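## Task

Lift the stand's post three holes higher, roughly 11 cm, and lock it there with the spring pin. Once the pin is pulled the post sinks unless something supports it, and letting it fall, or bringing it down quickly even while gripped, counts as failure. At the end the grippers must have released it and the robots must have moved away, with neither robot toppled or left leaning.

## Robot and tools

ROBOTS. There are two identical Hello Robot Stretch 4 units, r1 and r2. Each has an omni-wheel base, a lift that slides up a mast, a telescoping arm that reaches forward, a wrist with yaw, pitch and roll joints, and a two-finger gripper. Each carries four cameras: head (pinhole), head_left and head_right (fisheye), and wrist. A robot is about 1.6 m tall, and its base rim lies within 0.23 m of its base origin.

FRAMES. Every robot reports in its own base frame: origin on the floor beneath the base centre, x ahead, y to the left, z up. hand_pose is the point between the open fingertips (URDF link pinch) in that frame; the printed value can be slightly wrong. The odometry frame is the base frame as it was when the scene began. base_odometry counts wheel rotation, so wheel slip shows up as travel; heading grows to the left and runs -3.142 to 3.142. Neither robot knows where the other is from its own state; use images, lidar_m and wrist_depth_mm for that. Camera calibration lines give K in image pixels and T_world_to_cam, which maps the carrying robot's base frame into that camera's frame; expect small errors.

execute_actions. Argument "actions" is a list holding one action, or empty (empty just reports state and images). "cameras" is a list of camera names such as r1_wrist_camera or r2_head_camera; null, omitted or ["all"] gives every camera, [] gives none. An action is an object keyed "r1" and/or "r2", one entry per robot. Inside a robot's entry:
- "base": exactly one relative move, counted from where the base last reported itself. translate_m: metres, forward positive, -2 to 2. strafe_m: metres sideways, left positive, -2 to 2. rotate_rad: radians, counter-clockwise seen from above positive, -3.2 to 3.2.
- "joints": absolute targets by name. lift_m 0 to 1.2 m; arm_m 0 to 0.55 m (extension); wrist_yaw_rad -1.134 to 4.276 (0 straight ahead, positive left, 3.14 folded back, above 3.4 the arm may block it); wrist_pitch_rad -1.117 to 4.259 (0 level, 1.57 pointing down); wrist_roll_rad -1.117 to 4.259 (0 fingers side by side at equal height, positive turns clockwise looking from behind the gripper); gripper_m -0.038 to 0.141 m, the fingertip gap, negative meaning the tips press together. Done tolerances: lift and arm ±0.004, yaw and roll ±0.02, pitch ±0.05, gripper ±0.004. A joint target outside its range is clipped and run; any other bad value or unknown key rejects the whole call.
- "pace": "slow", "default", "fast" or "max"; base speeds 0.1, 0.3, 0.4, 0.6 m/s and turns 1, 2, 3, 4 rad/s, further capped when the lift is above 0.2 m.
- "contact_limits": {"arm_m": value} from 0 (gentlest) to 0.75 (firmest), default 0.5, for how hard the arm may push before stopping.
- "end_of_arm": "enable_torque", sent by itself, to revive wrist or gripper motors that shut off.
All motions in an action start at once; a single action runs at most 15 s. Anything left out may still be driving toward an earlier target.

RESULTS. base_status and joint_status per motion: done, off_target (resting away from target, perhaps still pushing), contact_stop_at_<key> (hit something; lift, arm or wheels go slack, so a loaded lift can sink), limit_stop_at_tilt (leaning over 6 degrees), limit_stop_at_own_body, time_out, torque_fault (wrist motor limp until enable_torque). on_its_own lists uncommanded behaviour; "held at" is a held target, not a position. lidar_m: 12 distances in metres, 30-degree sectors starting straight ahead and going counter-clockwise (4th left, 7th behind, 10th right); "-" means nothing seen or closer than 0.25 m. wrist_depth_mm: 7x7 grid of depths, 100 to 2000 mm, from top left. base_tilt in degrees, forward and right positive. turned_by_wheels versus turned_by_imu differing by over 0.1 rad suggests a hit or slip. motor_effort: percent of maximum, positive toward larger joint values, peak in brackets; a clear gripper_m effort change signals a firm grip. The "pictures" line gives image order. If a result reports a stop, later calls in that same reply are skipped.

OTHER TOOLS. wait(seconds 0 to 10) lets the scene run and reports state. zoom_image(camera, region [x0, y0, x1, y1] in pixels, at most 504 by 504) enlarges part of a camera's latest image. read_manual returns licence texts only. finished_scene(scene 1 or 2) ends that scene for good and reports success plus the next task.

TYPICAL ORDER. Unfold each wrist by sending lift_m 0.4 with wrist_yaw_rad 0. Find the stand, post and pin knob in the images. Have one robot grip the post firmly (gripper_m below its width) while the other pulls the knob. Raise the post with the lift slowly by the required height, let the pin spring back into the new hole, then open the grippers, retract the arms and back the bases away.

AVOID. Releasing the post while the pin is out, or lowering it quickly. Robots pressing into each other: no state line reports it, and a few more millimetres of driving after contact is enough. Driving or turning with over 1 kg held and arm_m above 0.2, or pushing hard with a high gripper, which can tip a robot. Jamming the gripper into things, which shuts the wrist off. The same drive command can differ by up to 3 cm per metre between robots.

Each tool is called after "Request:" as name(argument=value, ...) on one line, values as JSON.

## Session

Request:
execute_actions(actions=[])

Scene clock: 0.00 s.
r1.base_odometry: x=+0.000 y=+0.000 heading=+0.000 (m, m, rad; r1's odometry frame)
r1.turned_by_wheels: +0.000 (rad since the last result)
r1.turned_by_imu: +0.000 (rad since the last result)
r1.base_tilt: forward=+0.3 right=+0.8 (deg)
r1.lidar_m: 1.92 4.19 2.85 3.49 3.23 1.79 1.22 1.12 1.13 1.49 1.47 1.50
r1.base_status: not commanded
r1.joint_positions: lift_m=+0.152 arm_m=+0.001 wrist_yaw_rad=+3.231 wrist_pitch_rad=-0.017 wrist_roll_rad=+0.006 gripper_m=+0.057
r1.joint_status: not commanded
r1.motor_effort: lift_m=+20 arm_m=+0 wrist_yaw_rad=-1 wrist_pitch_rad=-7 wrist_roll_rad=+2 gripper_m=-3 wheel_0=-1 wheel_1=+1 wheel_2=+0 (%)
r1.hand_pose: x=-0.1229 y=+0.0615 z=+0.3347 quat_wxyz=(-0.044, +0.008, +0.003, +0.999) (m; r1's base frame)
r1.wrist_depth_mm: - - 131 1499 1808 - - / - 104 132 1499 1863 - - / - 113 134 1537 1808 - - / 137 136 1255 1499 1863 - - / 220 1182 1281 1537 1808 - - / 223 1025 216 1098 202 1255 1281 / 224 750 842 - 842 798 866
r2.base_odometry: x=+0.000 y=+0.000 heading=+0.000 (m, m, rad; r2's odometry frame)
r2.turned_by_wheels: +0.000 (rad since the last result)
r2.turned_by_imu: +0.000 (rad since the last result)
r2.base_tilt: forward=-0.2 right=-0.5 (deg)
r2.lidar_m: 0.93 0.74 0.71 0.78 1.17 1.40 1.52 2.25 4.20 4.32 3.40 2.03
r2.base_status: not commanded
r2.joint_positions: lift_m=+0.169 arm_m=+0.000 wrist_yaw_rad=+3.113 wrist_pitch_rad=-0.004 wrist_roll_rad=-0.010 gripper_m=+0.057
r2.joint_status: not commanded
r2.motor_effort: lift_m=+19 arm_m=+0 wrist_yaw_rad=+0 wrist_pitch_rad=-7 wrist_roll_rad=-1 gripper_m=-2 wheel_0=+0 wheel_1=+1 wheel_2=+0 (%)
r2.hand_pose: x=-0.1146 y=+0.0957 z=+0.3483 quat_wxyz=(+0.014, +0.002, -0.005, +1.000) (m; r2's base frame)
r2.wrist_depth_mm: - 139 - 1808 1618 1366 1229 / - 139 - 1808 1537 1397 1205 / 106 138 223 1756 1537 1366 1255 / 120 138 1983 1756 1537 1366 1205 / - - - 1756 1537 1336 1205 / 1576 1499 198 1499 202 1308 1205 / 991 917 991 148 931 1008 1025
pictures: r1_head_camera, r1_head_left_camera, r1_head_right_camera, r1_wrist_camera, r2_head_camera, r2_head_left_camera, r2_head_right_camera, r2_wrist_camera
camera_calibration (this result's frames):
r1_wrist_camera: T_world_to_cam=[[-0.0665687, 0.997659, 0.0156815, -0.0789915], [0.0287279, 0.0176262, -0.999432, 0.380367], [-0.997368, -0.0660804, -0.029834, 0.124627], [0, 0, 0, 1]] pos_world=[0.108113, 0.0803375, 0.385107]
r2_wrist_camera: T_world_to_cam=[[0.062772, 0.99734, 0.0370527, -0.112313], [-0.0153198, 0.0380844, -0.999157, 0.406895], [-0.99791, 0.0621514, 0.0176697, 0.094278], [0, 0, 0, 1]] pos_world=[0.107365, 0.0906586, 0.409048]
Images, in order (width x height): r1_head_camera 420x560, r1_head_left_camera 420x672, r1_head_right_camera 420x672, r1_wrist_camera 616x392, r2_head_camera 420x560, r2_head_left_camera 420x672, r2_head_right_camera 420x672, r2_wrist_camera 616x392.

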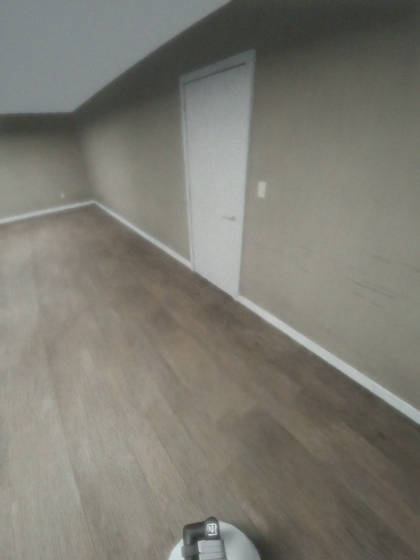

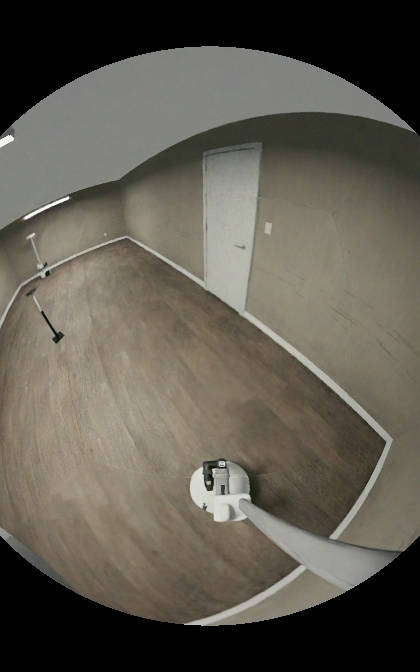

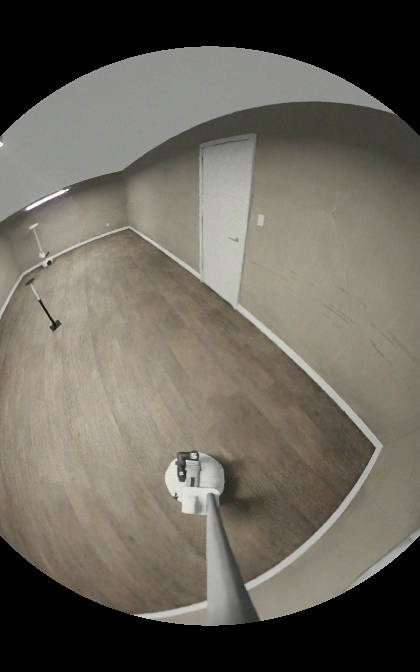

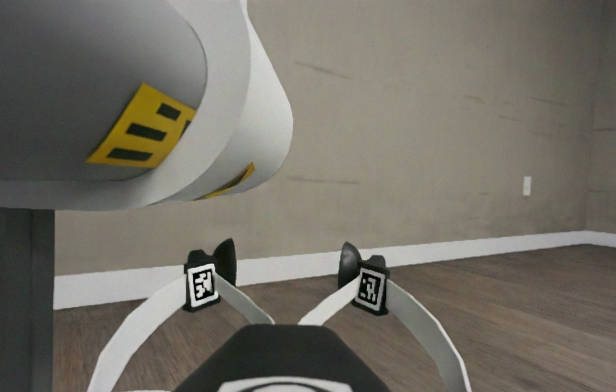

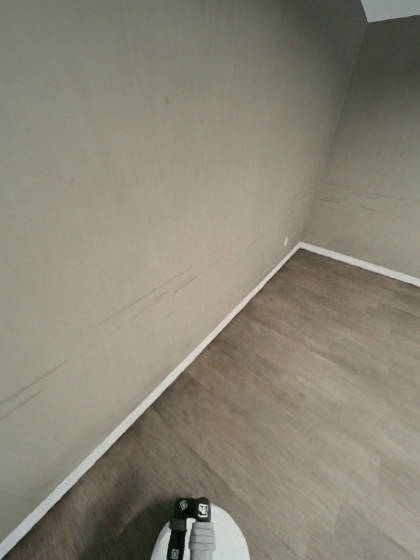

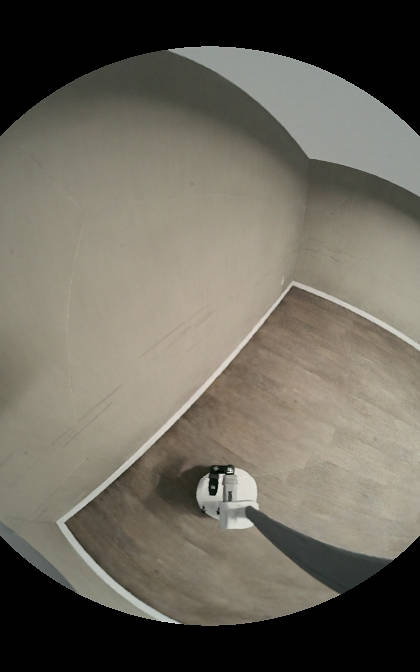

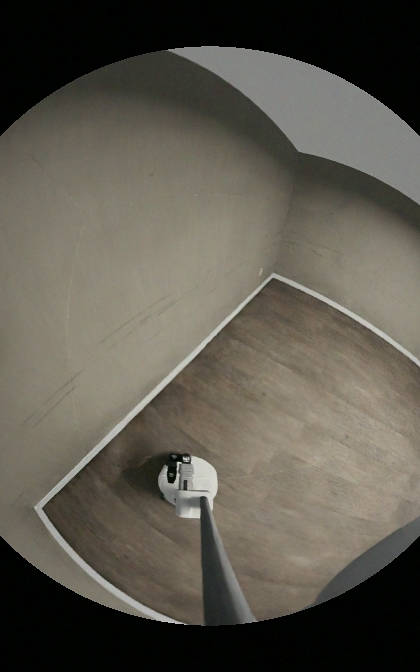

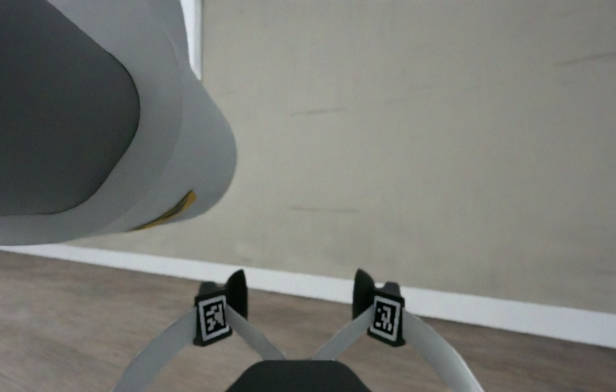

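Request:
zoom_image(camera="r1_head_left_camera", region=[0, 220, 120, 360])

Request:
zoom_image(camera="r1_head_right_camera", region=[0, 210, 120, 350])

Region (0, 220, 120, 360) of r1_head_left_camera's 420x672 image, scaled by 3.600, with more detail than that image has; it fills the left 432 columns of this view, and the rest is white.

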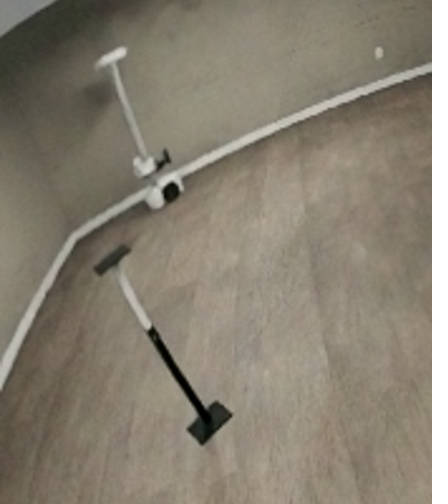

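Region (0, 210, 120, 350) of r1_head_right_camera's 420x672 image, scaled by 3.600, with more detail than that image has; it fills the left 432 columns of this view, and the rest is white.

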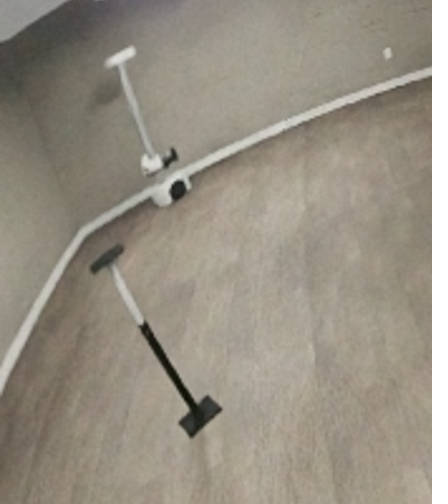

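Request:
execute_actions(actions=[{"r1": {"base": {"rotate_rad": 0.96}, "pace": "max"}, "r2": {"base": {"rotate_rad": -2.08}, "pace": "max"}}], cameras=["r1_head_camera", "r2_head_camera"])

Scene clock: 4.70 s.
r1.base_odometry: x=+0.000 y=+0.000 heading=+0.960 (m, m, rad; r1's odometry frame)
r1.turned_by_wheels: +0.960 (rad since the last result)
r1.turned_by_imu: +0.979 (rad since the last result)
r1.base_tilt: forward=+0.3 right=+0.9 (deg)
r1.lidar_m: 2.81 3.64 3.25 2.00 1.26 1.13 1.12 1.38 1.48 1.50 1.82 3.50
r1.base_status: done
r1.joint_positions: lift_m=+0.152 arm_m=+0.001 wrist_yaw_rad=+3.231 wrist_pitch_rad=-0.017 wrist_roll_rad=+0.006 gripper_m=+0.057
r1.joint_status: not commanded
r1.motor_effort: lift_m=+21(20) arm_m=+0(0) wrist_yaw_rad=-2(1) wrist_pitch_rad=-7(6) wrist_roll_rad=+2(1) gripper_m=-3(4) wheel_0=-1(9) wheel_1=+0(11) wheel_2=+3(12) (%)
r1.hand_pose: x=-0.1229 y=+0.0615 z=+0.3347 quat_wxyz=(-0.044, +0.008, +0.003, +0.999) (m; r1's base frame)
r1.wrist_depth_mm: - - 131 1281 1182 1078 1025 / - 104 132 1281 1182 1118 1008 / - 113 133 1308 1229 1098 1042 / 137 136 1397 1308 1182 1160 1008 / 221 1618 1397 1366 1205 1118 1060 / 224 1025 216 1098 202 1098 1025 / 224 750 842 - 798 798 878
r2.base_odometry: x=+0.000 y=+0.000 heading=-2.080 (m, m, rad; r2's odometry frame)
r2.turned_by_wheels: -2.080 (rad since the last result)
r2.turned_by_imu: -2.069 (rad since the last result)
r2.base_tilt: forward=-0.2 right=-0.4 (deg)
r2.lidar_m: 4.23 4.30 3.40 2.01 0.94 0.73 0.72 0.79 1.18 1.39 1.52 2.25
r2.base_status: done
r2.joint_positions: lift_m=+0.169 arm_m=+0.000 wrist_yaw_rad=+3.113 wrist_pitch_rad=-0.004 wrist_roll_rad=-0.010 gripper_m=+0.057
r2.joint_status: not commanded
r2.motor_effort: lift_m=+19(19) arm_m=+0(0) wrist_yaw_rad=+1(0) wrist_pitch_rad=-8(7) wrist_roll_rad=-1(1) gripper_m=-2(0) wheel_0=-1(9) wheel_1=-1(14) wheel_2=-2(11) (%)
r2.hand_pose: x=-0.1145 y=+0.0957 z=+0.3483 quat_wxyz=(+0.014, +0.002, -0.005, +1.000) (m; r2's base frame)
r2.wrist_depth_mm: - 139 854 866 854 831 831 / - 138 866 854 831 820 820 / 106 138 223 842 854 831 820 / 120 138 854 831 842 820 809 / 891 866 878 842 842 798 820 / 878 866 198 842 203 831 820 / 854 842 842 148 809 809 809
pictures: r1_head_camera, r2_head_camera
Images, in order (width x height): r1_head_camera 420x560, r2_head_camera 420x560.

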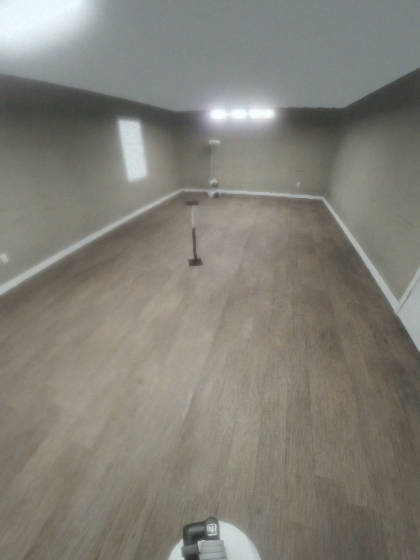

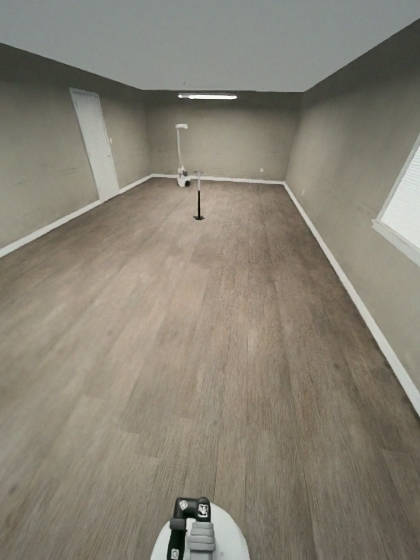

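Request:
execute_actions(actions=[])

Scene clock: 7.13 s.
r1.base_odometry: x=+0.000 y=+0.000 heading=+0.960 (m, m, rad; r1's odometry frame)
r1.turned_by_wheels: +0.000 (rad since the last result)
r1.turned_by_imu: +0.000 (rad since the last result)
r1.base_tilt: forward=+0.3 right=+0.9 (deg)
r1.lidar_m: 2.82 3.62 3.25 2.03 1.26 1.12 1.12 1.36 1.47 1.49 1.83 3.49
r1.base_status: done
r1.joint_positions: lift_m=+0.152 arm_m=+0.001 wrist_yaw_rad=+3.231 wrist_pitch_rad=-0.017 wrist_roll_rad=+0.006 gripper_m=+0.057
r1.joint_status: not commanded
r1.motor_effort: lift_m=+20(20) arm_m=+0(0) wrist_yaw_rad=-1(1) wrist_pitch_rad=-8(6) wrist_roll_rad=+2(1) gripper_m=-4(4) wheel_0=-1(9) wheel_1=+0(11) wheel_2=+2(12) (%)
r1.hand_pose: x=-0.1229 y=+0.0615 z=+0.3347 quat_wxyz=(-0.044, +0.008, +0.003, +0.999) (m; r1's base frame)
r1.wrist_depth_mm: - - 131 1336 1205 1078 1025 / - 104 132 1281 1229 1098 1025 / - 113 134 1281 1182 1138 1025 / 137 135 1397 1281 1229 1118 1025 / 220 1576 1430 1366 1160 1118 1042 / 223 1008 215 1078 202 1078 1025 / 225 750 854 - 842 798 878
r2.base_odometry: x=+0.000 y=+0.000 heading=-2.080 (m, m, rad; r2's odometry frame)
r2.turned_by_wheels: +0.000 (rad since the last result)
r2.turned_by_imu: -0.001 (rad since the last result)
r2.base_tilt: forward=-0.1 right=-0.4 (deg)
r2.lidar_m: 4.20 4.30 3.41 1.99 0.95 0.73 0.71 0.79 1.19 1.39 1.51 2.28
r2.base_status: done
r2.joint_positions: lift_m=+0.169 arm_m=+0.000 wrist_yaw_rad=+3.113 wrist_pitch_rad=-0.004 wrist_roll_rad=-0.010 gripper_m=+0.057
r2.joint_status: not commanded
r2.motor_effort: lift_m=+19(19) arm_m=+0(0) wrist_yaw_rad=+0(0) wrist_pitch_rad=-7(7) wrist_roll_rad=-1(1) gripper_m=-4(0) wheel_0=-1(9) wheel_1=-1(14) wheel_2=-2(11) (%)
r2.hand_pose: x=-0.1145 y=+0.0957 z=+0.3483 quat_wxyz=(+0.014, +0.002, -0.005, +1.000) (m; r2's base frame)
r2.wrist_depth_mm: - 140 854 854 854 842 842 / - 139 866 854 842 831 831 / 106 139 223 854 842 831 820 / 120 138 854 854 854 842 809 / 878 854 866 842 831 820 809 / 866 854 199 842 202 831 809 / 866 854 831 148 809 798 798
pictures: r1_head_camera, r1_head_left_camera, r1_head_right_camera, r1_wrist_camera, r2_head_camera, r2_head_left_camera, r2_head_right_camera, r2_wrist_camera
camera_calibration (this result's frames):
r1_wrist_camera: T_world_to_cam=[[-0.0665578, 0.997659, 0.0156812, -0.0789931], [0.0287282, 0.0176257, -0.999432, 0.380367], [-0.997369, -0.0660695, -0.029834, 0.124631], [0, 0, 0, 1]] pos_world=[0.108118, 0.0803382, 0.385107]
r2_wrist_camera: T_world_to_cam=[[0.0628119, 0.997337, 0.0370535, -0.112321], [-0.0153182, 0.0380858, -0.999157, 0.406895], [-0.997908, 0.0621914, 0.0176697, 0.0942881], [0, 0, 0, 1]] pos_world=[0.107379, 0.0906611, 0.409048]
Images, in order (width x height): r1_head_camera 420x560, r1_head_left_camera 420x672, r1_head_right_camera 420x672, r1_wrist_camera 616x392, r2_head_camera 420x560, r2_head_left_camera 420x672, r2_head_right_camera 420x672, r2_wrist_camera 616x392.

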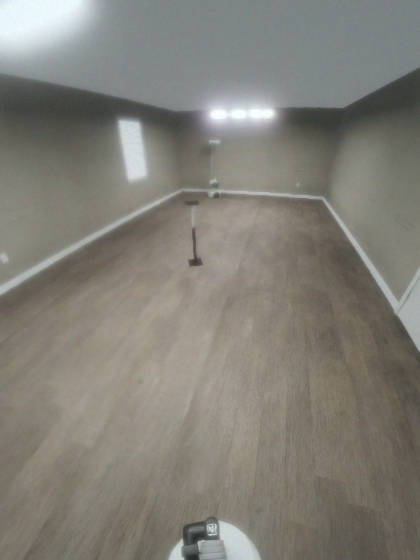

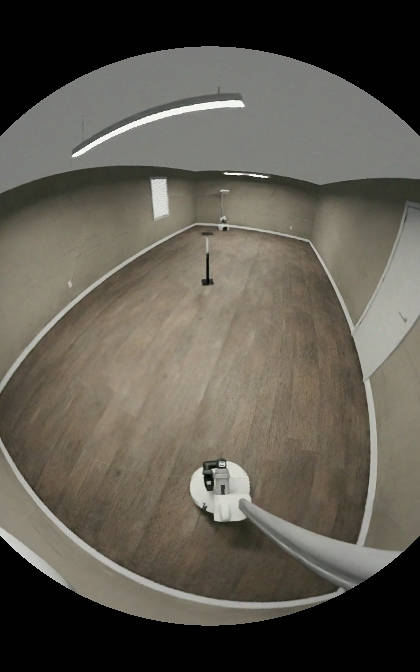

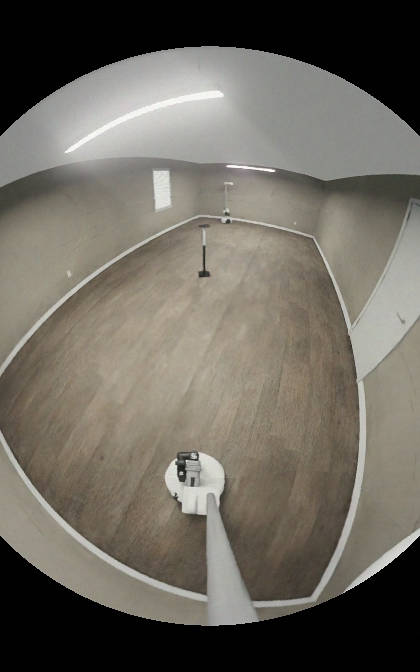

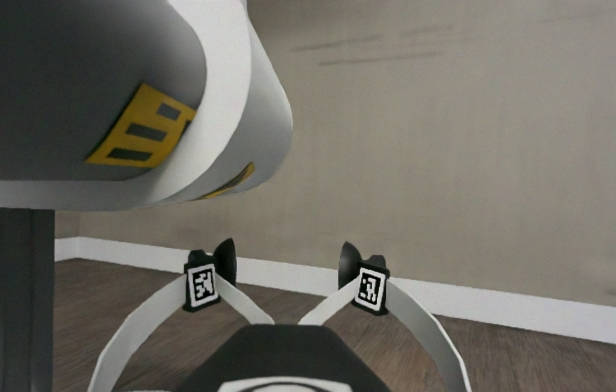

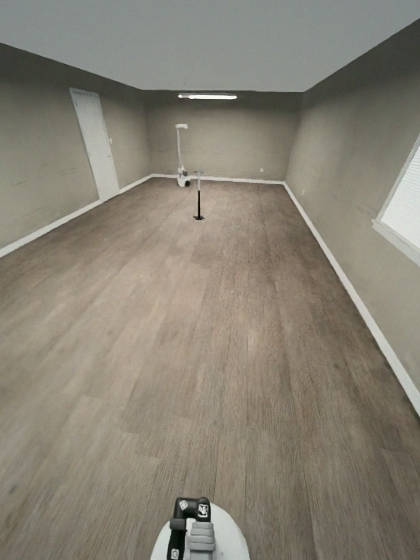

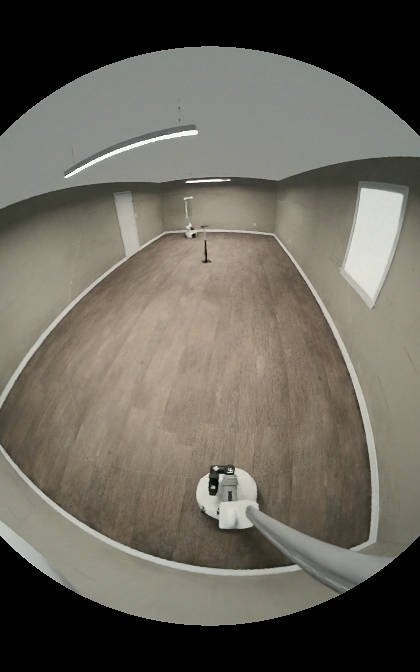

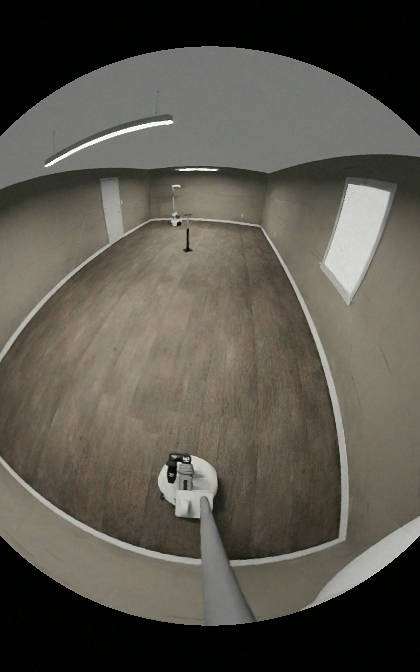

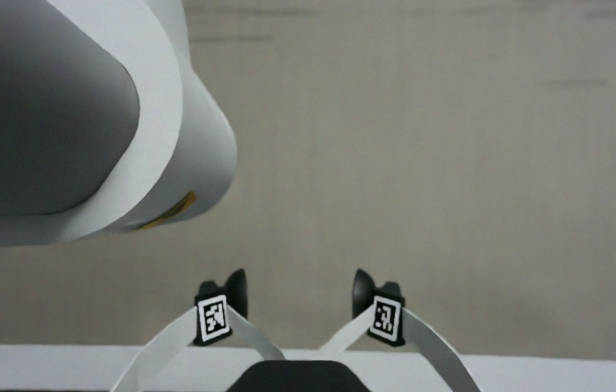

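Request:
zoom_image(camera="r1_head_camera", region=[165, 190, 225, 275])

Request:
zoom_image(camera="r2_head_camera", region=[170, 160, 230, 230])

Region (165, 190, 225, 275) of r1_head_camera's 420x560 image, scaled by 5.929, with more detail than that image has; it fills the left 356 columns of this view, and the rest is white.

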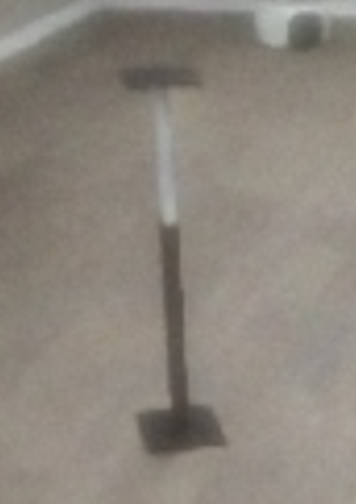

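Region (170, 160, 230, 230) of r2_head_camera's 420x560 image, scaled by 7.200, with more detail than that image has; it fills the left 432 columns of this view, and the rest is white.

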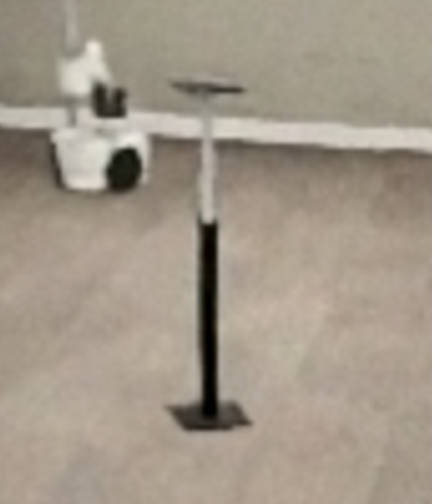

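Request:
execute_actions(actions=[{"r1": {"base": {"translate_m": 1.75}, "joints": {"lift_m": 0.4, "wrist_yaw_rad": 0, "wrist_pitch_rad": 0, "wrist_roll_rad": 0}, "pace": "max"}, "r2": {"base": {"translate_m": 2.0}, "pace": "max"}}], cameras=["r1_head_camera", "r1_wrist_camera", "r2_head_camera"])

Scene clock: 13.90 s.
r1.base_odometry: x=+1.003 y=+1.434 heading=+0.961 (m, m, rad; r1's odometry frame)
r1.turned_by_wheels: +0.000 (rad since the last result)
r1.turned_by_imu: -0.010 (rad since the last result)
r1.base_tilt: forward=+0.3 right=+0.8 (deg)
r1.lidar_m: 1.06 3.01 2.65 2.68 3.12 2.79 2.79 2.30 2.01 2.08 2.51 4.73
r1.base_status: done
r1.joint_positions: lift_m=+0.400 arm_m=+0.001 wrist_yaw_rad=+0.000 wrist_pitch_rad=+0.002 wrist_roll_rad=+0.001 gripper_m=+0.057
r1.joint_status: all done
r1.motor_effort: lift_m=+21(30) arm_m=+0(1) wrist_yaw_rad=-1(9) wrist_pitch_rad=-6(8) wrist_roll_rad=-1(2) gripper_m=-3(3) wheel_0=+2(7) wheel_1=+2(9) wheel_2=+1(14) (%)
r1.hand_pose: x=+0.4607 y=-0.0874 z=+0.5775 quat_wxyz=(+1.000, +0.000, +0.001, +0.000) (m; r1's base frame)
r1.wrist_depth_mm: - - - - - - - / - - - - - - - / - - - - - - - / - - - - - - - / - - - - - - - / 1618 1576 216 1661 202 1863 1921 / 1229 1160 1281 - 1308 1308 1366
r2.base_odometry: x=-0.975 y=-1.746 heading=-2.081 (m, m, rad; r2's odometry frame)
r2.turned_by_wheels: +0.000 (rad since the last result)
r2.turned_by_imu: +0.000 (rad since the last result)
r2.base_tilt: forward=-0.1 right=-0.4 (deg)
r2.lidar_m: 2.18 3.99 3.17 3.12 3.39 2.78 2.73 2.09 1.60 1.60 1.76 2.66
r2.base_status: done
r2.joint_positions: lift_m=+0.169 arm_m=+0.000 wrist_yaw_rad=+3.113 wrist_pitch_rad=-0.004 wrist_roll_rad=-0.010 gripper_m=+0.057
r2.joint_status: not commanded
r2.motor_effort: lift_m=+19(19) arm_m=+0(0) wrist_yaw_rad=+0(0) wrist_pitch_rad=-7(7) wrist_roll_rad=-1(1) gripper_m=-1(0) wheel_0=-1(8) wheel_1=-1(10) wheel_2=+2(16) (%)
r2.hand_pose: x=-0.1145 y=+0.0957 z=+0.3483 quat_wxyz=(+0.014, +0.002, -0.005, +1.000) (m; r2's base frame)
r2.wrist_depth_mm: - 139 - - - - - / - 139 - - - - - / 106 138 222 - - - - / 120 138 - - - - - / - - - - - - - / 1576 1576 198 1499 202 1618 1661 / 1008 917 991 148 931 1008 1008
pictures: r1_head_camera, r1_wrist_camera, r2_head_camera
camera_calibration (this result's frames):
r1_wrist_camera: T_world_to_cam=[[-0.0218381, -0.99953, 0.0215225, -0.0939534], [-0.049195, -0.0204272, -0.99858, 0.640938], [0.99855, -0.0228659, -0.0487258, -0.200696], [0, 0, 0, 1]] pos_world=[0.229885, -0.0854058, 0.632271]
Images, in order (width x height): r1_head_camera 420x560, r1_wrist_camera 616x392, r2_head_camera 420x560.

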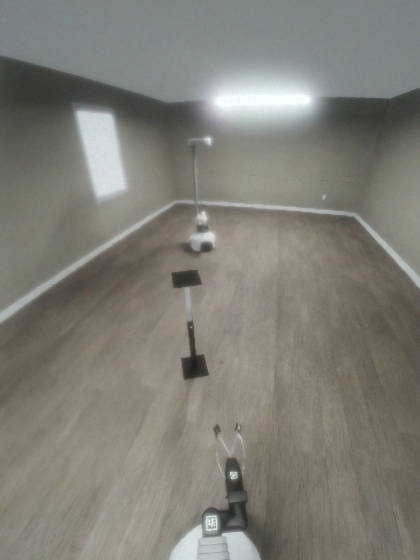

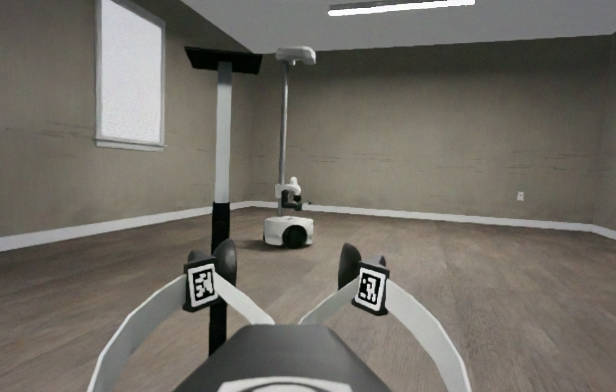

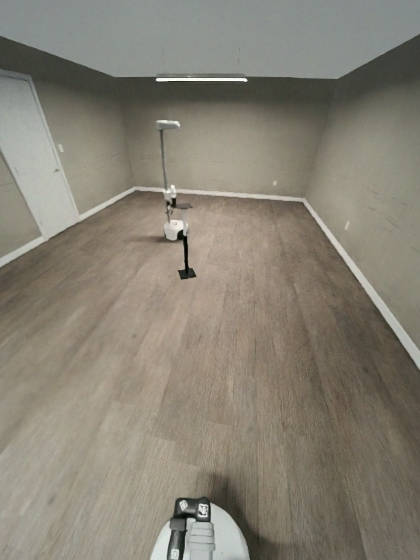

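Request:
zoom_image(camera="r1_head_camera", region=[155, 260, 225, 390])

Request:
zoom_image(camera="r1_wrist_camera", region=[170, 30, 290, 260])

Region (155, 260, 225, 390) of r1_head_camera's 420x560 image, scaled by 3.877, with more detail than that image has; it fills the left 271 columns of this view, and the rest is white.

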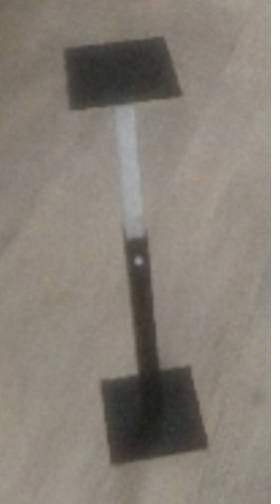

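Region (170, 30, 290, 260) of r1_wrist_camera's 616x392 image, scaled by 2.191; it fills the left 263 columns of this view, and the rest is white.

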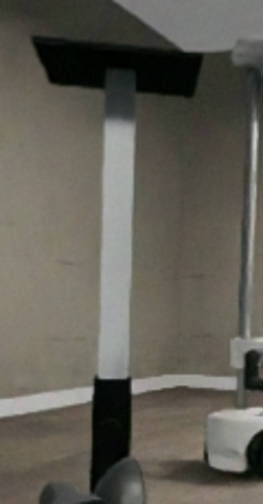

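Request:
zoom_image(camera="r1_head_camera", region=[172, 345, 217, 390])

Request:
zoom_image(camera="r1_head_camera", region=[165, 262, 210, 337])

Request:
zoom_image(camera="r1_wrist_camera", region=[195, 190, 255, 250])

Region (172, 345, 217, 390) of r1_head_camera's 420x560 image, scaled by 11.200, with more detail than that image has.

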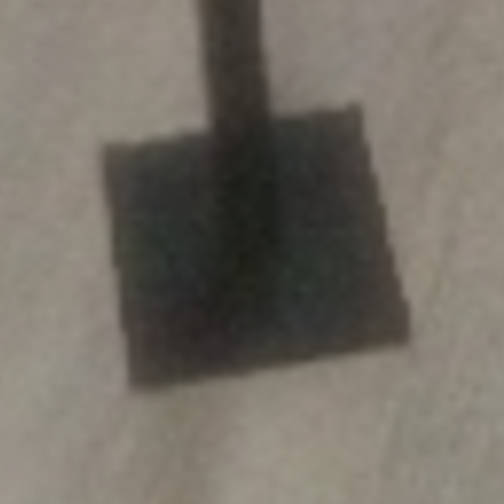

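Region (165, 262, 210, 337) of r1_head_camera's 420x560 image, scaled by 6.720, with more detail than that image has; it fills the left 302 columns of this view, and the rest is white.

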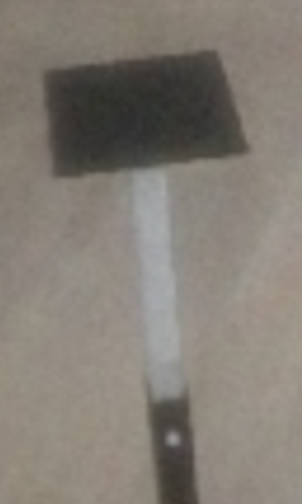

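Region (195, 190, 255, 250) of r1_wrist_camera's 616x392 image, scaled by 8.400.

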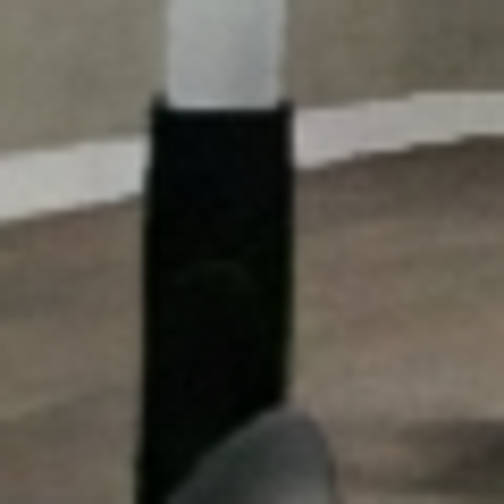

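Request:
zoom_image(camera="r2_head_camera", region=[165, 255, 210, 290])

Request:
zoom_image(camera="r2_head_camera", region=[155, 190, 215, 290])

Region (165, 255, 210, 290) of r2_head_camera's 420x560 image, scaled by 11.200, with more detail than that image has.

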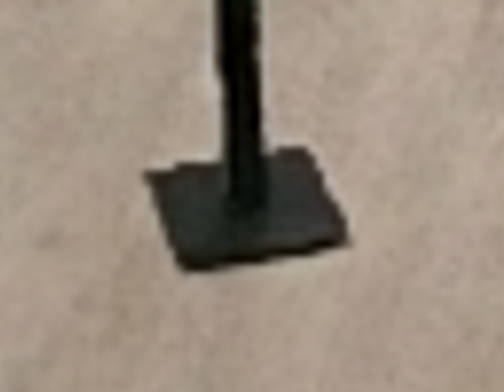

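Region (155, 190, 215, 290) of r2_head_camera's 420x560 image, scaled by 5.040, with more detail than that image has; it fills the left 302 columns of this view, and the rest is white.

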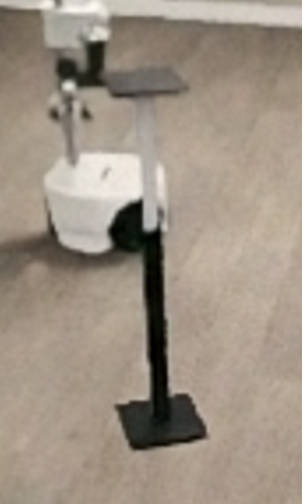

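Request:
execute_actions(actions=[{"r1": {"base": {"rotate_rad": 0.157}, "joints": {"lift_m": 0.32, "gripper_m": 0.045}, "pace": "max"}, "r2": {"base": {"rotate_rad": 0.104}, "pace": "max"}}], cameras=["r1_wrist_camera"])

Request:
execute_actions(actions=[{"r1": {"base": {"translate_m": 0.4}, "pace": "max"}, "r2": {"base": {"translate_m": 1.57}, "joints": {"lift_m": 0.63, "wrist_yaw_rad": 0, "wrist_pitch_rad": 0, "wrist_roll_rad": 0, "gripper_m": 0.12}, "pace": "max"}}], cameras=["r1_head_camera", "r1_wrist_camera", "r2_head_camera", "r2_wrist_camera"])

Scene clock: 32.07 s.
r1.base_odometry: x=+1.003 y=+1.434 heading=+1.118 (m, m, rad; r1's odometry frame)
r1.turned_by_wheels: +0.157 (rad since the last result)
r1.turned_by_imu: +0.160 (rad since the last result)
r1.base_tilt: forward=+0.3 right=+0.8 (deg)
r1.lidar_m: 1.06 2.82 2.67 2.75 2.93 2.77 2.86 2.15 2.03 2.10 2.87 5.94
r1.base_status: done
r1.joint_positions: lift_m=+0.320 arm_m=+0.001 wrist_yaw_rad=+0.000 wrist_pitch_rad=+0.002 wrist_roll_rad=+0.001 gripper_m=+0.045
r1.joint_status: all done
r1.motor_effort: lift_m=+19(21) arm_m=+0(0) wrist_yaw_rad=-1(1) wrist_pitch_rad=-7(6) wrist_roll_rad=-1(0) gripper_m=-3(5) wheel_0=+1(8) wheel_1=+2(9) wheel_2=+1(9) (%)
r1.hand_pose: x=+0.4607 y=-0.0874 z=+0.4977 quat_wxyz=(+1.000, +0.000, +0.001, +0.000) (m; r1's base frame)
r1.wrist_depth_mm: - - - 960 - - - / - - - - - - - / - - - - - - - / - - - - - - - / - - - - - - - / 1430 1366 197 931 200 1618 1708 / 1042 1025 1138 - 1138 1098 1182
r2.base_odometry: x=-0.975 y=-1.746 heading=-1.976 (m, m, rad; r2's odometry frame)
r2.turned_by_wheels: +0.104 (rad since the last result)
r2.turned_by_imu: +0.103 (rad since the last result)
r2.base_tilt: forward=-0.1 right=-0.4 (deg)
r2.lidar_m: 2.18 3.71 3.13 3.12 3.25 2.74 2.72 1.95 1.59 1.59 1.85 3.08
r2.base_status: done
r2.joint_positions: lift_m=+0.169 arm_m=+0.000 wrist_yaw_rad=+3.113 wrist_pitch_rad=-0.004 wrist_roll_rad=-0.010 gripper_m=+0.057
r2.joint_status: not commanded
r2.motor_effort: lift_m=+19(19) arm_m=+0(0) wrist_yaw_rad=+0(1) wrist_pitch_rad=-7(7) wrist_roll_rad=-2(1) gripper_m=-1(3) wheel_0=+2(6) wheel_1=+1(5) wheel_2=+1(7) (%)
r2.hand_pose: x=-0.1145 y=+0.0957 z=+0.3483 quat_wxyz=(+0.014, +0.002, -0.005, +1.000) (m; r2's base frame)
r2.wrist_depth_mm: - 139 - - - - - / - 138 - - - - - / 106 138 223 - - - - / 120 138 - - - - - / - - - - - - - / 1537 1499 198 1499 202 1576 1618 / 991 917 991 148 904 991 1008
pictures: r1_wrist_camera
camera_calibration (this result's frames):
r1_wrist_camera: T_world_to_cam=[[-0.02188, -0.999529, 0.0215264, -0.0922309], [-0.0492785, -0.0204272, -0.998576, 0.561276], [0.998545, -0.0229096, -0.0488083, -0.204542], [0, 0, 0, 1]] pos_world=[0.229886, -0.0854082, 0.552479]
Images, in order (width x height): r1_wrist_camera 616x392.

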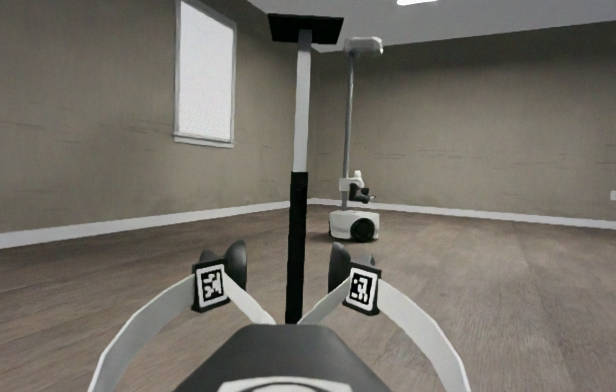

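Scene clock: 36.27 s.
r1.base_odometry: x=+1.178 y=+1.794 heading=+1.118 (m, m, rad; r1's odometry frame)
r1.turned_by_wheels: +0.000 (rad since the last result)
r1.turned_by_imu: -0.003 (rad since the last result)
r1.base_tilt: forward=+0.3 right=+0.9 (deg)
r1.lidar_m: 0.66 2.61 2.47 2.58 3.30 3.13 3.22 2.39 2.23 2.33 3.10 5.61
r1.base_status: done
r1.joint_positions: lift_m=+0.320 arm_m=+0.001 wrist_yaw_rad=+0.000 wrist_pitch_rad=+0.002 wrist_roll_rad=+0.001 gripper_m=+0.045
r1.joint_status: not commanded
r1.motor_effort: lift_m=+19(19) arm_m=+0(0) wrist_yaw_rad=-2(1) wrist_pitch_rad=-8(7) wrist_roll_rad=+1(0) gripper_m=-4(4) wheel_0=+0(9) wheel_1=+1(7) wheel_2=+2(16) (%)
r1.hand_pose: x=+0.4607 y=-0.0874 z=+0.4977 quat_wxyz=(+1.000, +0.000, +0.001, +0.000) (m; r1's base frame)
r1.wrist_depth_mm: - - - - - - - / - - - 991 - - - / - - - - - - - / - - - - - - - / - - - 1229 - - - / 1464 1397 197 500 198 1661 1708 / 1042 1008 1138 - 1078 1098 1205
r2.base_odometry: x=-1.594 y=-3.189 heading=-1.976 (m, m, rad; r2's odometry frame)
r2.turned_by_wheels: +0.000 (rad since the last result)
r2.turned_by_imu: +0.001 (rad since the last result)
r2.base_tilt: forward=-0.1 right=-0.5 (deg)
r2.lidar_m: 0.60 0.63 2.77 2.76 3.16 4.30 - 2.35 1.97 1.98 2.25 3.75
r2.base_status: done
r2.joint_positions: lift_m=+0.630 arm_m=+0.000 wrist_yaw_rad=+0.000 wrist_pitch_rad=+0.002 wrist_roll_rad=+0.000 gripper_m=+0.120
r2.joint_status: all done
r2.motor_effort: lift_m=+20(24) arm_m=+0(0) wrist_yaw_rad=+0(7) wrist_pitch_rad=-7(8) wrist_roll_rad=+0(5) gripper_m=+0(4) wheel_0=+1(9) wheel_1=+0(8) wheel_2=+1(16) (%)
r2.hand_pose: x=+0.4598 y=-0.0873 z=+0.8075 quat_wxyz=(+1.000, +0.000, +0.001, +0.000) (m; r2's base frame)
r2.wrist_depth_mm: - - - - - - - / - - - - - - - / - - - - - - - / - - - - - - - / - 1229 - - - - - / - 439 1118 - 221 - - / - 466 1863 150 - 1983 -
pictures: r1_head_camera, r1_wrist_camera, r2_head_camera, r2_wrist_camera
camera_calibration (this result's frames):
r1_wrist_camera: T_world_to_cam=[[-0.0218585, -0.999529, 0.0215262, -0.0922344], [-0.0492779, -0.0204281, -0.998576, 0.561269], [0.998546, -0.0228881, -0.0488082, -0.204543], [0, 0, 0, 1]] pos_world=[0.229887, -0.085407, 0.552472]
r2_wrist_camera: T_world_to_cam=[[-0.0335981, -0.999055, 0.0275873, -0.105257], [0.0105498, -0.0279559, -0.999553, 0.864065], [0.99938, -0.0332921, 0.0114791, -0.251029], [0, 0, 0, 1]] pos_world=[0.238221, -0.0893592, 0.869465]
Images, in order (width x height): r1_head_camera 420x560, r1_wrist_camera 616x392, r2_head_camera 420x560, r2_wrist_camera 616x392.

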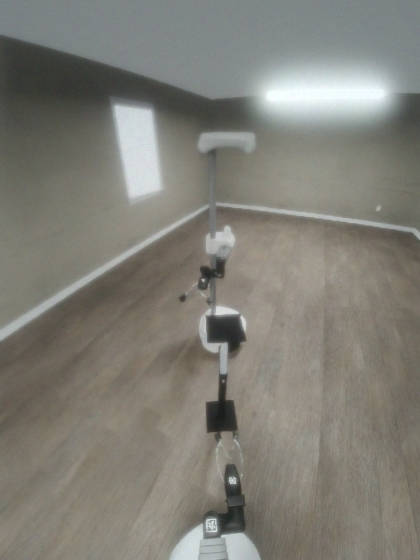

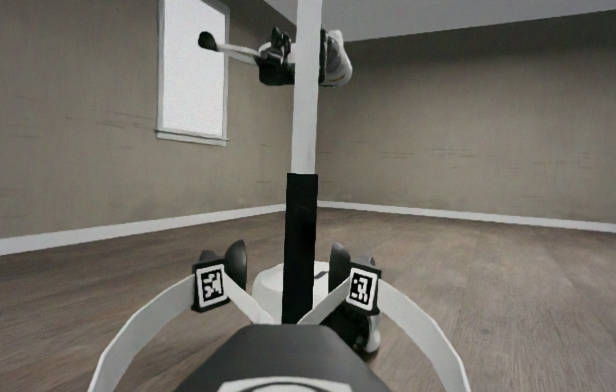

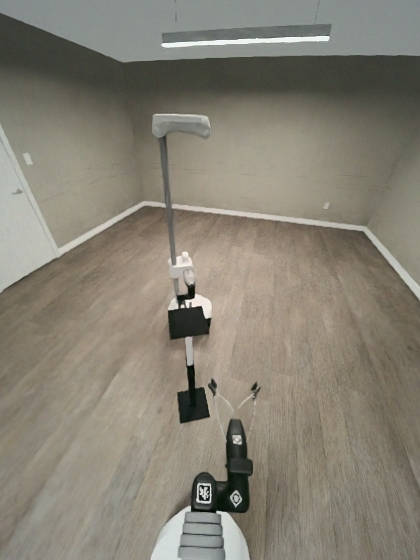

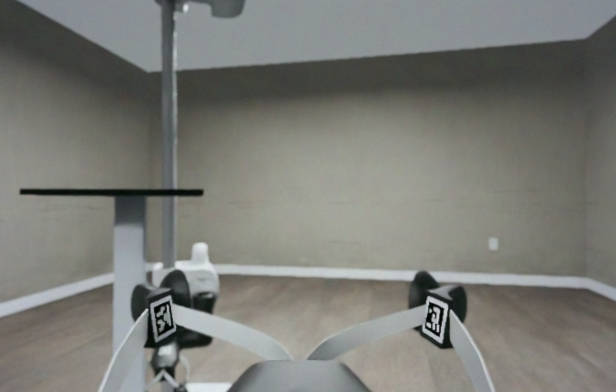

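Request:
zoom_image(camera="r1_wrist_camera", region=[250, 150, 350, 250])

Request:
zoom_image(camera="r2_head_camera", region=[160, 370, 280, 440])

Request:
zoom_image(camera="r2_wrist_camera", region=[0, 160, 240, 300])

Region (250, 150, 350, 250) of r1_wrist_camera's 616x392 image, scaled by 5.040.

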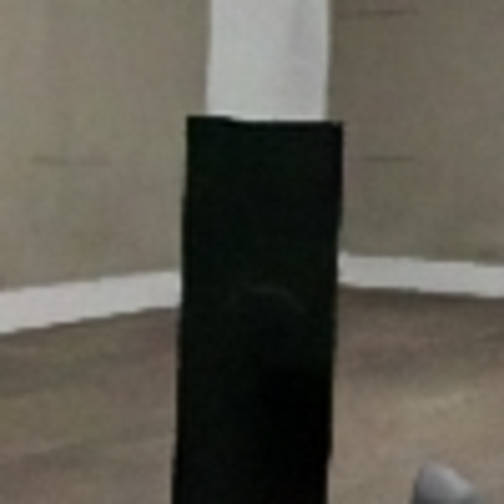

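Region (160, 370, 280, 440) of r2_head_camera's 420x560 image, scaled by 4.200, with more detail than that image has; it fills the top 294 rows of this view, and the rest is white.

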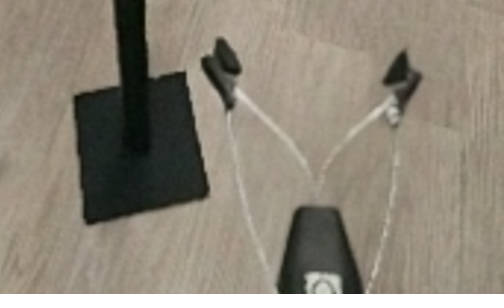

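Region (0, 160, 240, 300) of r2_wrist_camera's 616x392 image, scaled by 2.100; it fills the top 294 rows of this view, and the rest is white.

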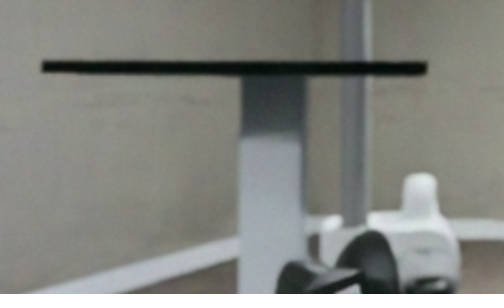

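Request:
zoom_image(camera="r1_head_camera", region=[195, 370, 255, 450])

Request:
zoom_image(camera="r2_head_camera", region=[170, 380, 220, 430])

Region (195, 370, 255, 450) of r1_head_camera's 420x560 image, scaled by 6.300, with more detail than that image has; it fills the left 378 columns of this view, and the rest is white.

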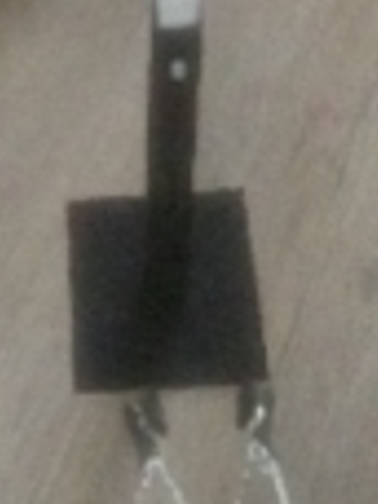

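Region (170, 380, 220, 430) of r2_head_camera's 420x560 image, scaled by 10.080, with more detail than that image has.

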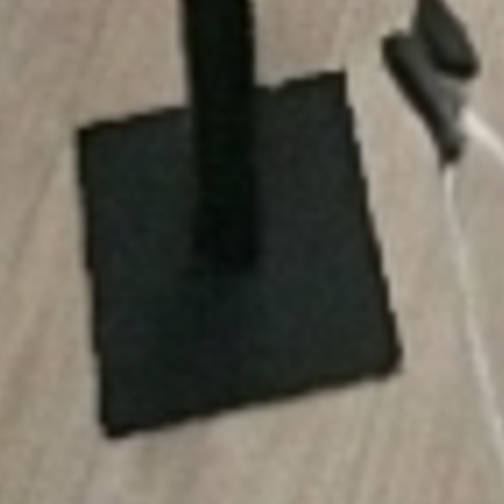

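Request:
execute_actions(actions=[{"r1": {"base": {"rotate_rad": -0.021}, "joints": {"lift_m": 0.322, "arm_m": 0.17}, "pace": "fast"}, "r2": {"base": {"rotate_rad": 0.265}, "joints": {"lift_m": 0.65, "arm_m": 0.13}, "pace": "fast"}}], cameras=["r1_wrist_camera", "r2_wrist_camera"])

Scene clock: 45.40 s.
r1.base_odometry: x=+1.178 y=+1.794 heading=+1.097 (m, m, rad; r1's odometry frame)
r1.turned_by_wheels: -0.021 (rad since the last result)
r1.turned_by_imu: -0.022 (rad since the last result)
r1.base_tilt: forward=+0.3 right=+0.8 (deg)
r1.lidar_m: 0.65 2.63 2.49 2.54 3.30 3.10 3.22 2.42 2.24 2.30 3.04 5.61
r1.base_status: done
r1.joint_positions: lift_m=+0.322 arm_m=+0.168 wrist_yaw_rad=+0.000 wrist_pitch_rad=+0.002 wrist_roll_rad=+0.000 gripper_m=+0.045
r1.joint_status: all done
r1.motor_effort: lift_m=+23(22) arm_m=+8(9) wrist_yaw_rad=-2(1) wrist_pitch_rad=-5(6) wrist_roll_rad=-1(1) gripper_m=-4(5) wheel_0=+0(6) wheel_1=-1(3) wheel_2=-1(6) (%)
r1.hand_pose: x=+0.6279 y=-0.0873 z=+0.4994 quat_wxyz=(+1.000, +0.000, +0.001, +0.000) (m; r1's base frame)
r1.wrist_depth_mm: - - - 699 - - - / - - - - - - - / - - - - - - - / - - - 327 - - - / - - - 327 - - - / 1464 1366 196 330 199 1708 1708 / 1042 1025 1160 - 1060 1098 1182
r2.base_odometry: x=-1.594 y=-3.189 heading=-1.711 (m, m, rad; r2's odometry frame)
r2.turned_by_wheels: +0.265 (rad since the last result)
r2.turned_by_imu: +0.262 (rad since the last result)
r2.base_tilt: forward=-0.2 right=-0.3 (deg)
r2.lidar_m: 0.61 2.90 2.76 2.88 3.81 4.27 2.94 2.08 1.97 2.04 2.71 1.45
r2.base_status: done
r2.joint_positions: lift_m=+0.650 arm_m=+0.129 wrist_yaw_rad=+0.000 wrist_pitch_rad=+0.002 wrist_roll_rad=+0.000 gripper_m=+0.120
r2.joint_status: all done
r2.motor_effort: lift_m=+22(22) arm_m=+8(10) wrist_yaw_rad=-1(1) wrist_pitch_rad=-6(7) wrist_roll_rad=+0(0) gripper_m=+2(2) wheel_0=+0(6) wheel_1=-1(5) wheel_2=+1(8) (%)
r2.hand_pose: x=+0.5880 y=-0.0873 z=+0.8274 quat_wxyz=(+1.000, +0.000, +0.001, +0.000) (m; r2's base frame)
r2.wrist_depth_mm: - - - - - - - / - - - - - - - / - - - - - - - / - - - - - - - / - - - 1160 - - - / - - - 831 220 - - / - 1983 - 150 - - -
pictures: r1_wrist_camera, r2_wrist_camera
camera_calibration (this result's frames):
r1_wrist_camera: T_world_to_cam=[[-0.0217261, -0.999532, 0.0215308, -0.0886631], [-0.0492055, -0.0204407, -0.998579, 0.571171], [0.998552, -0.0227547, -0.0487384, -0.37146], [0, 0, 0, 1]] pos_world=[0.397101, -0.0853989, 0.554164]
r2_wrist_camera: T_world_to_cam=[[-0.0335959, -0.999056, 0.0275567, -0.101475], [0.0105888, -0.0279265, -0.999554, 0.88257], [0.999379, -0.0332891, 0.011517, -0.379351], [0, 0, 0, 1]] pos_world=[0.366361, -0.0893608, 0.889341]
Images, in order (width x height): r1_wrist_camera 616x392, r2_wrist_camera 616x392.

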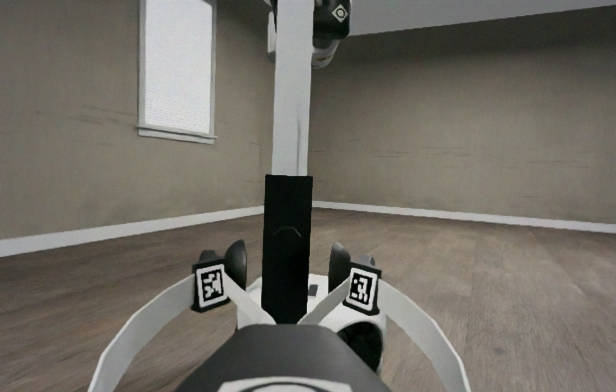

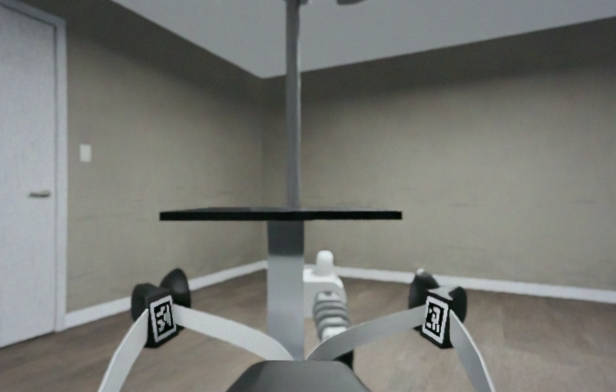

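Request:
zoom_image(camera="r1_wrist_camera", region=[220, 160, 360, 300])

Request:
zoom_image(camera="r2_wrist_camera", region=[120, 190, 480, 350])

Region (220, 160, 360, 300) of r1_wrist_camera's 616x392 image, scaled by 3.600.

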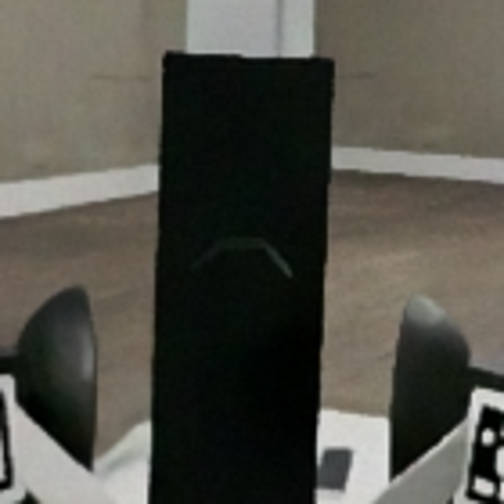

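Region (120, 190, 480, 350) of r2_wrist_camera's 616x392 image, scaled by 1.400.

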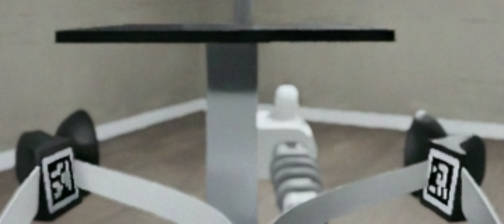

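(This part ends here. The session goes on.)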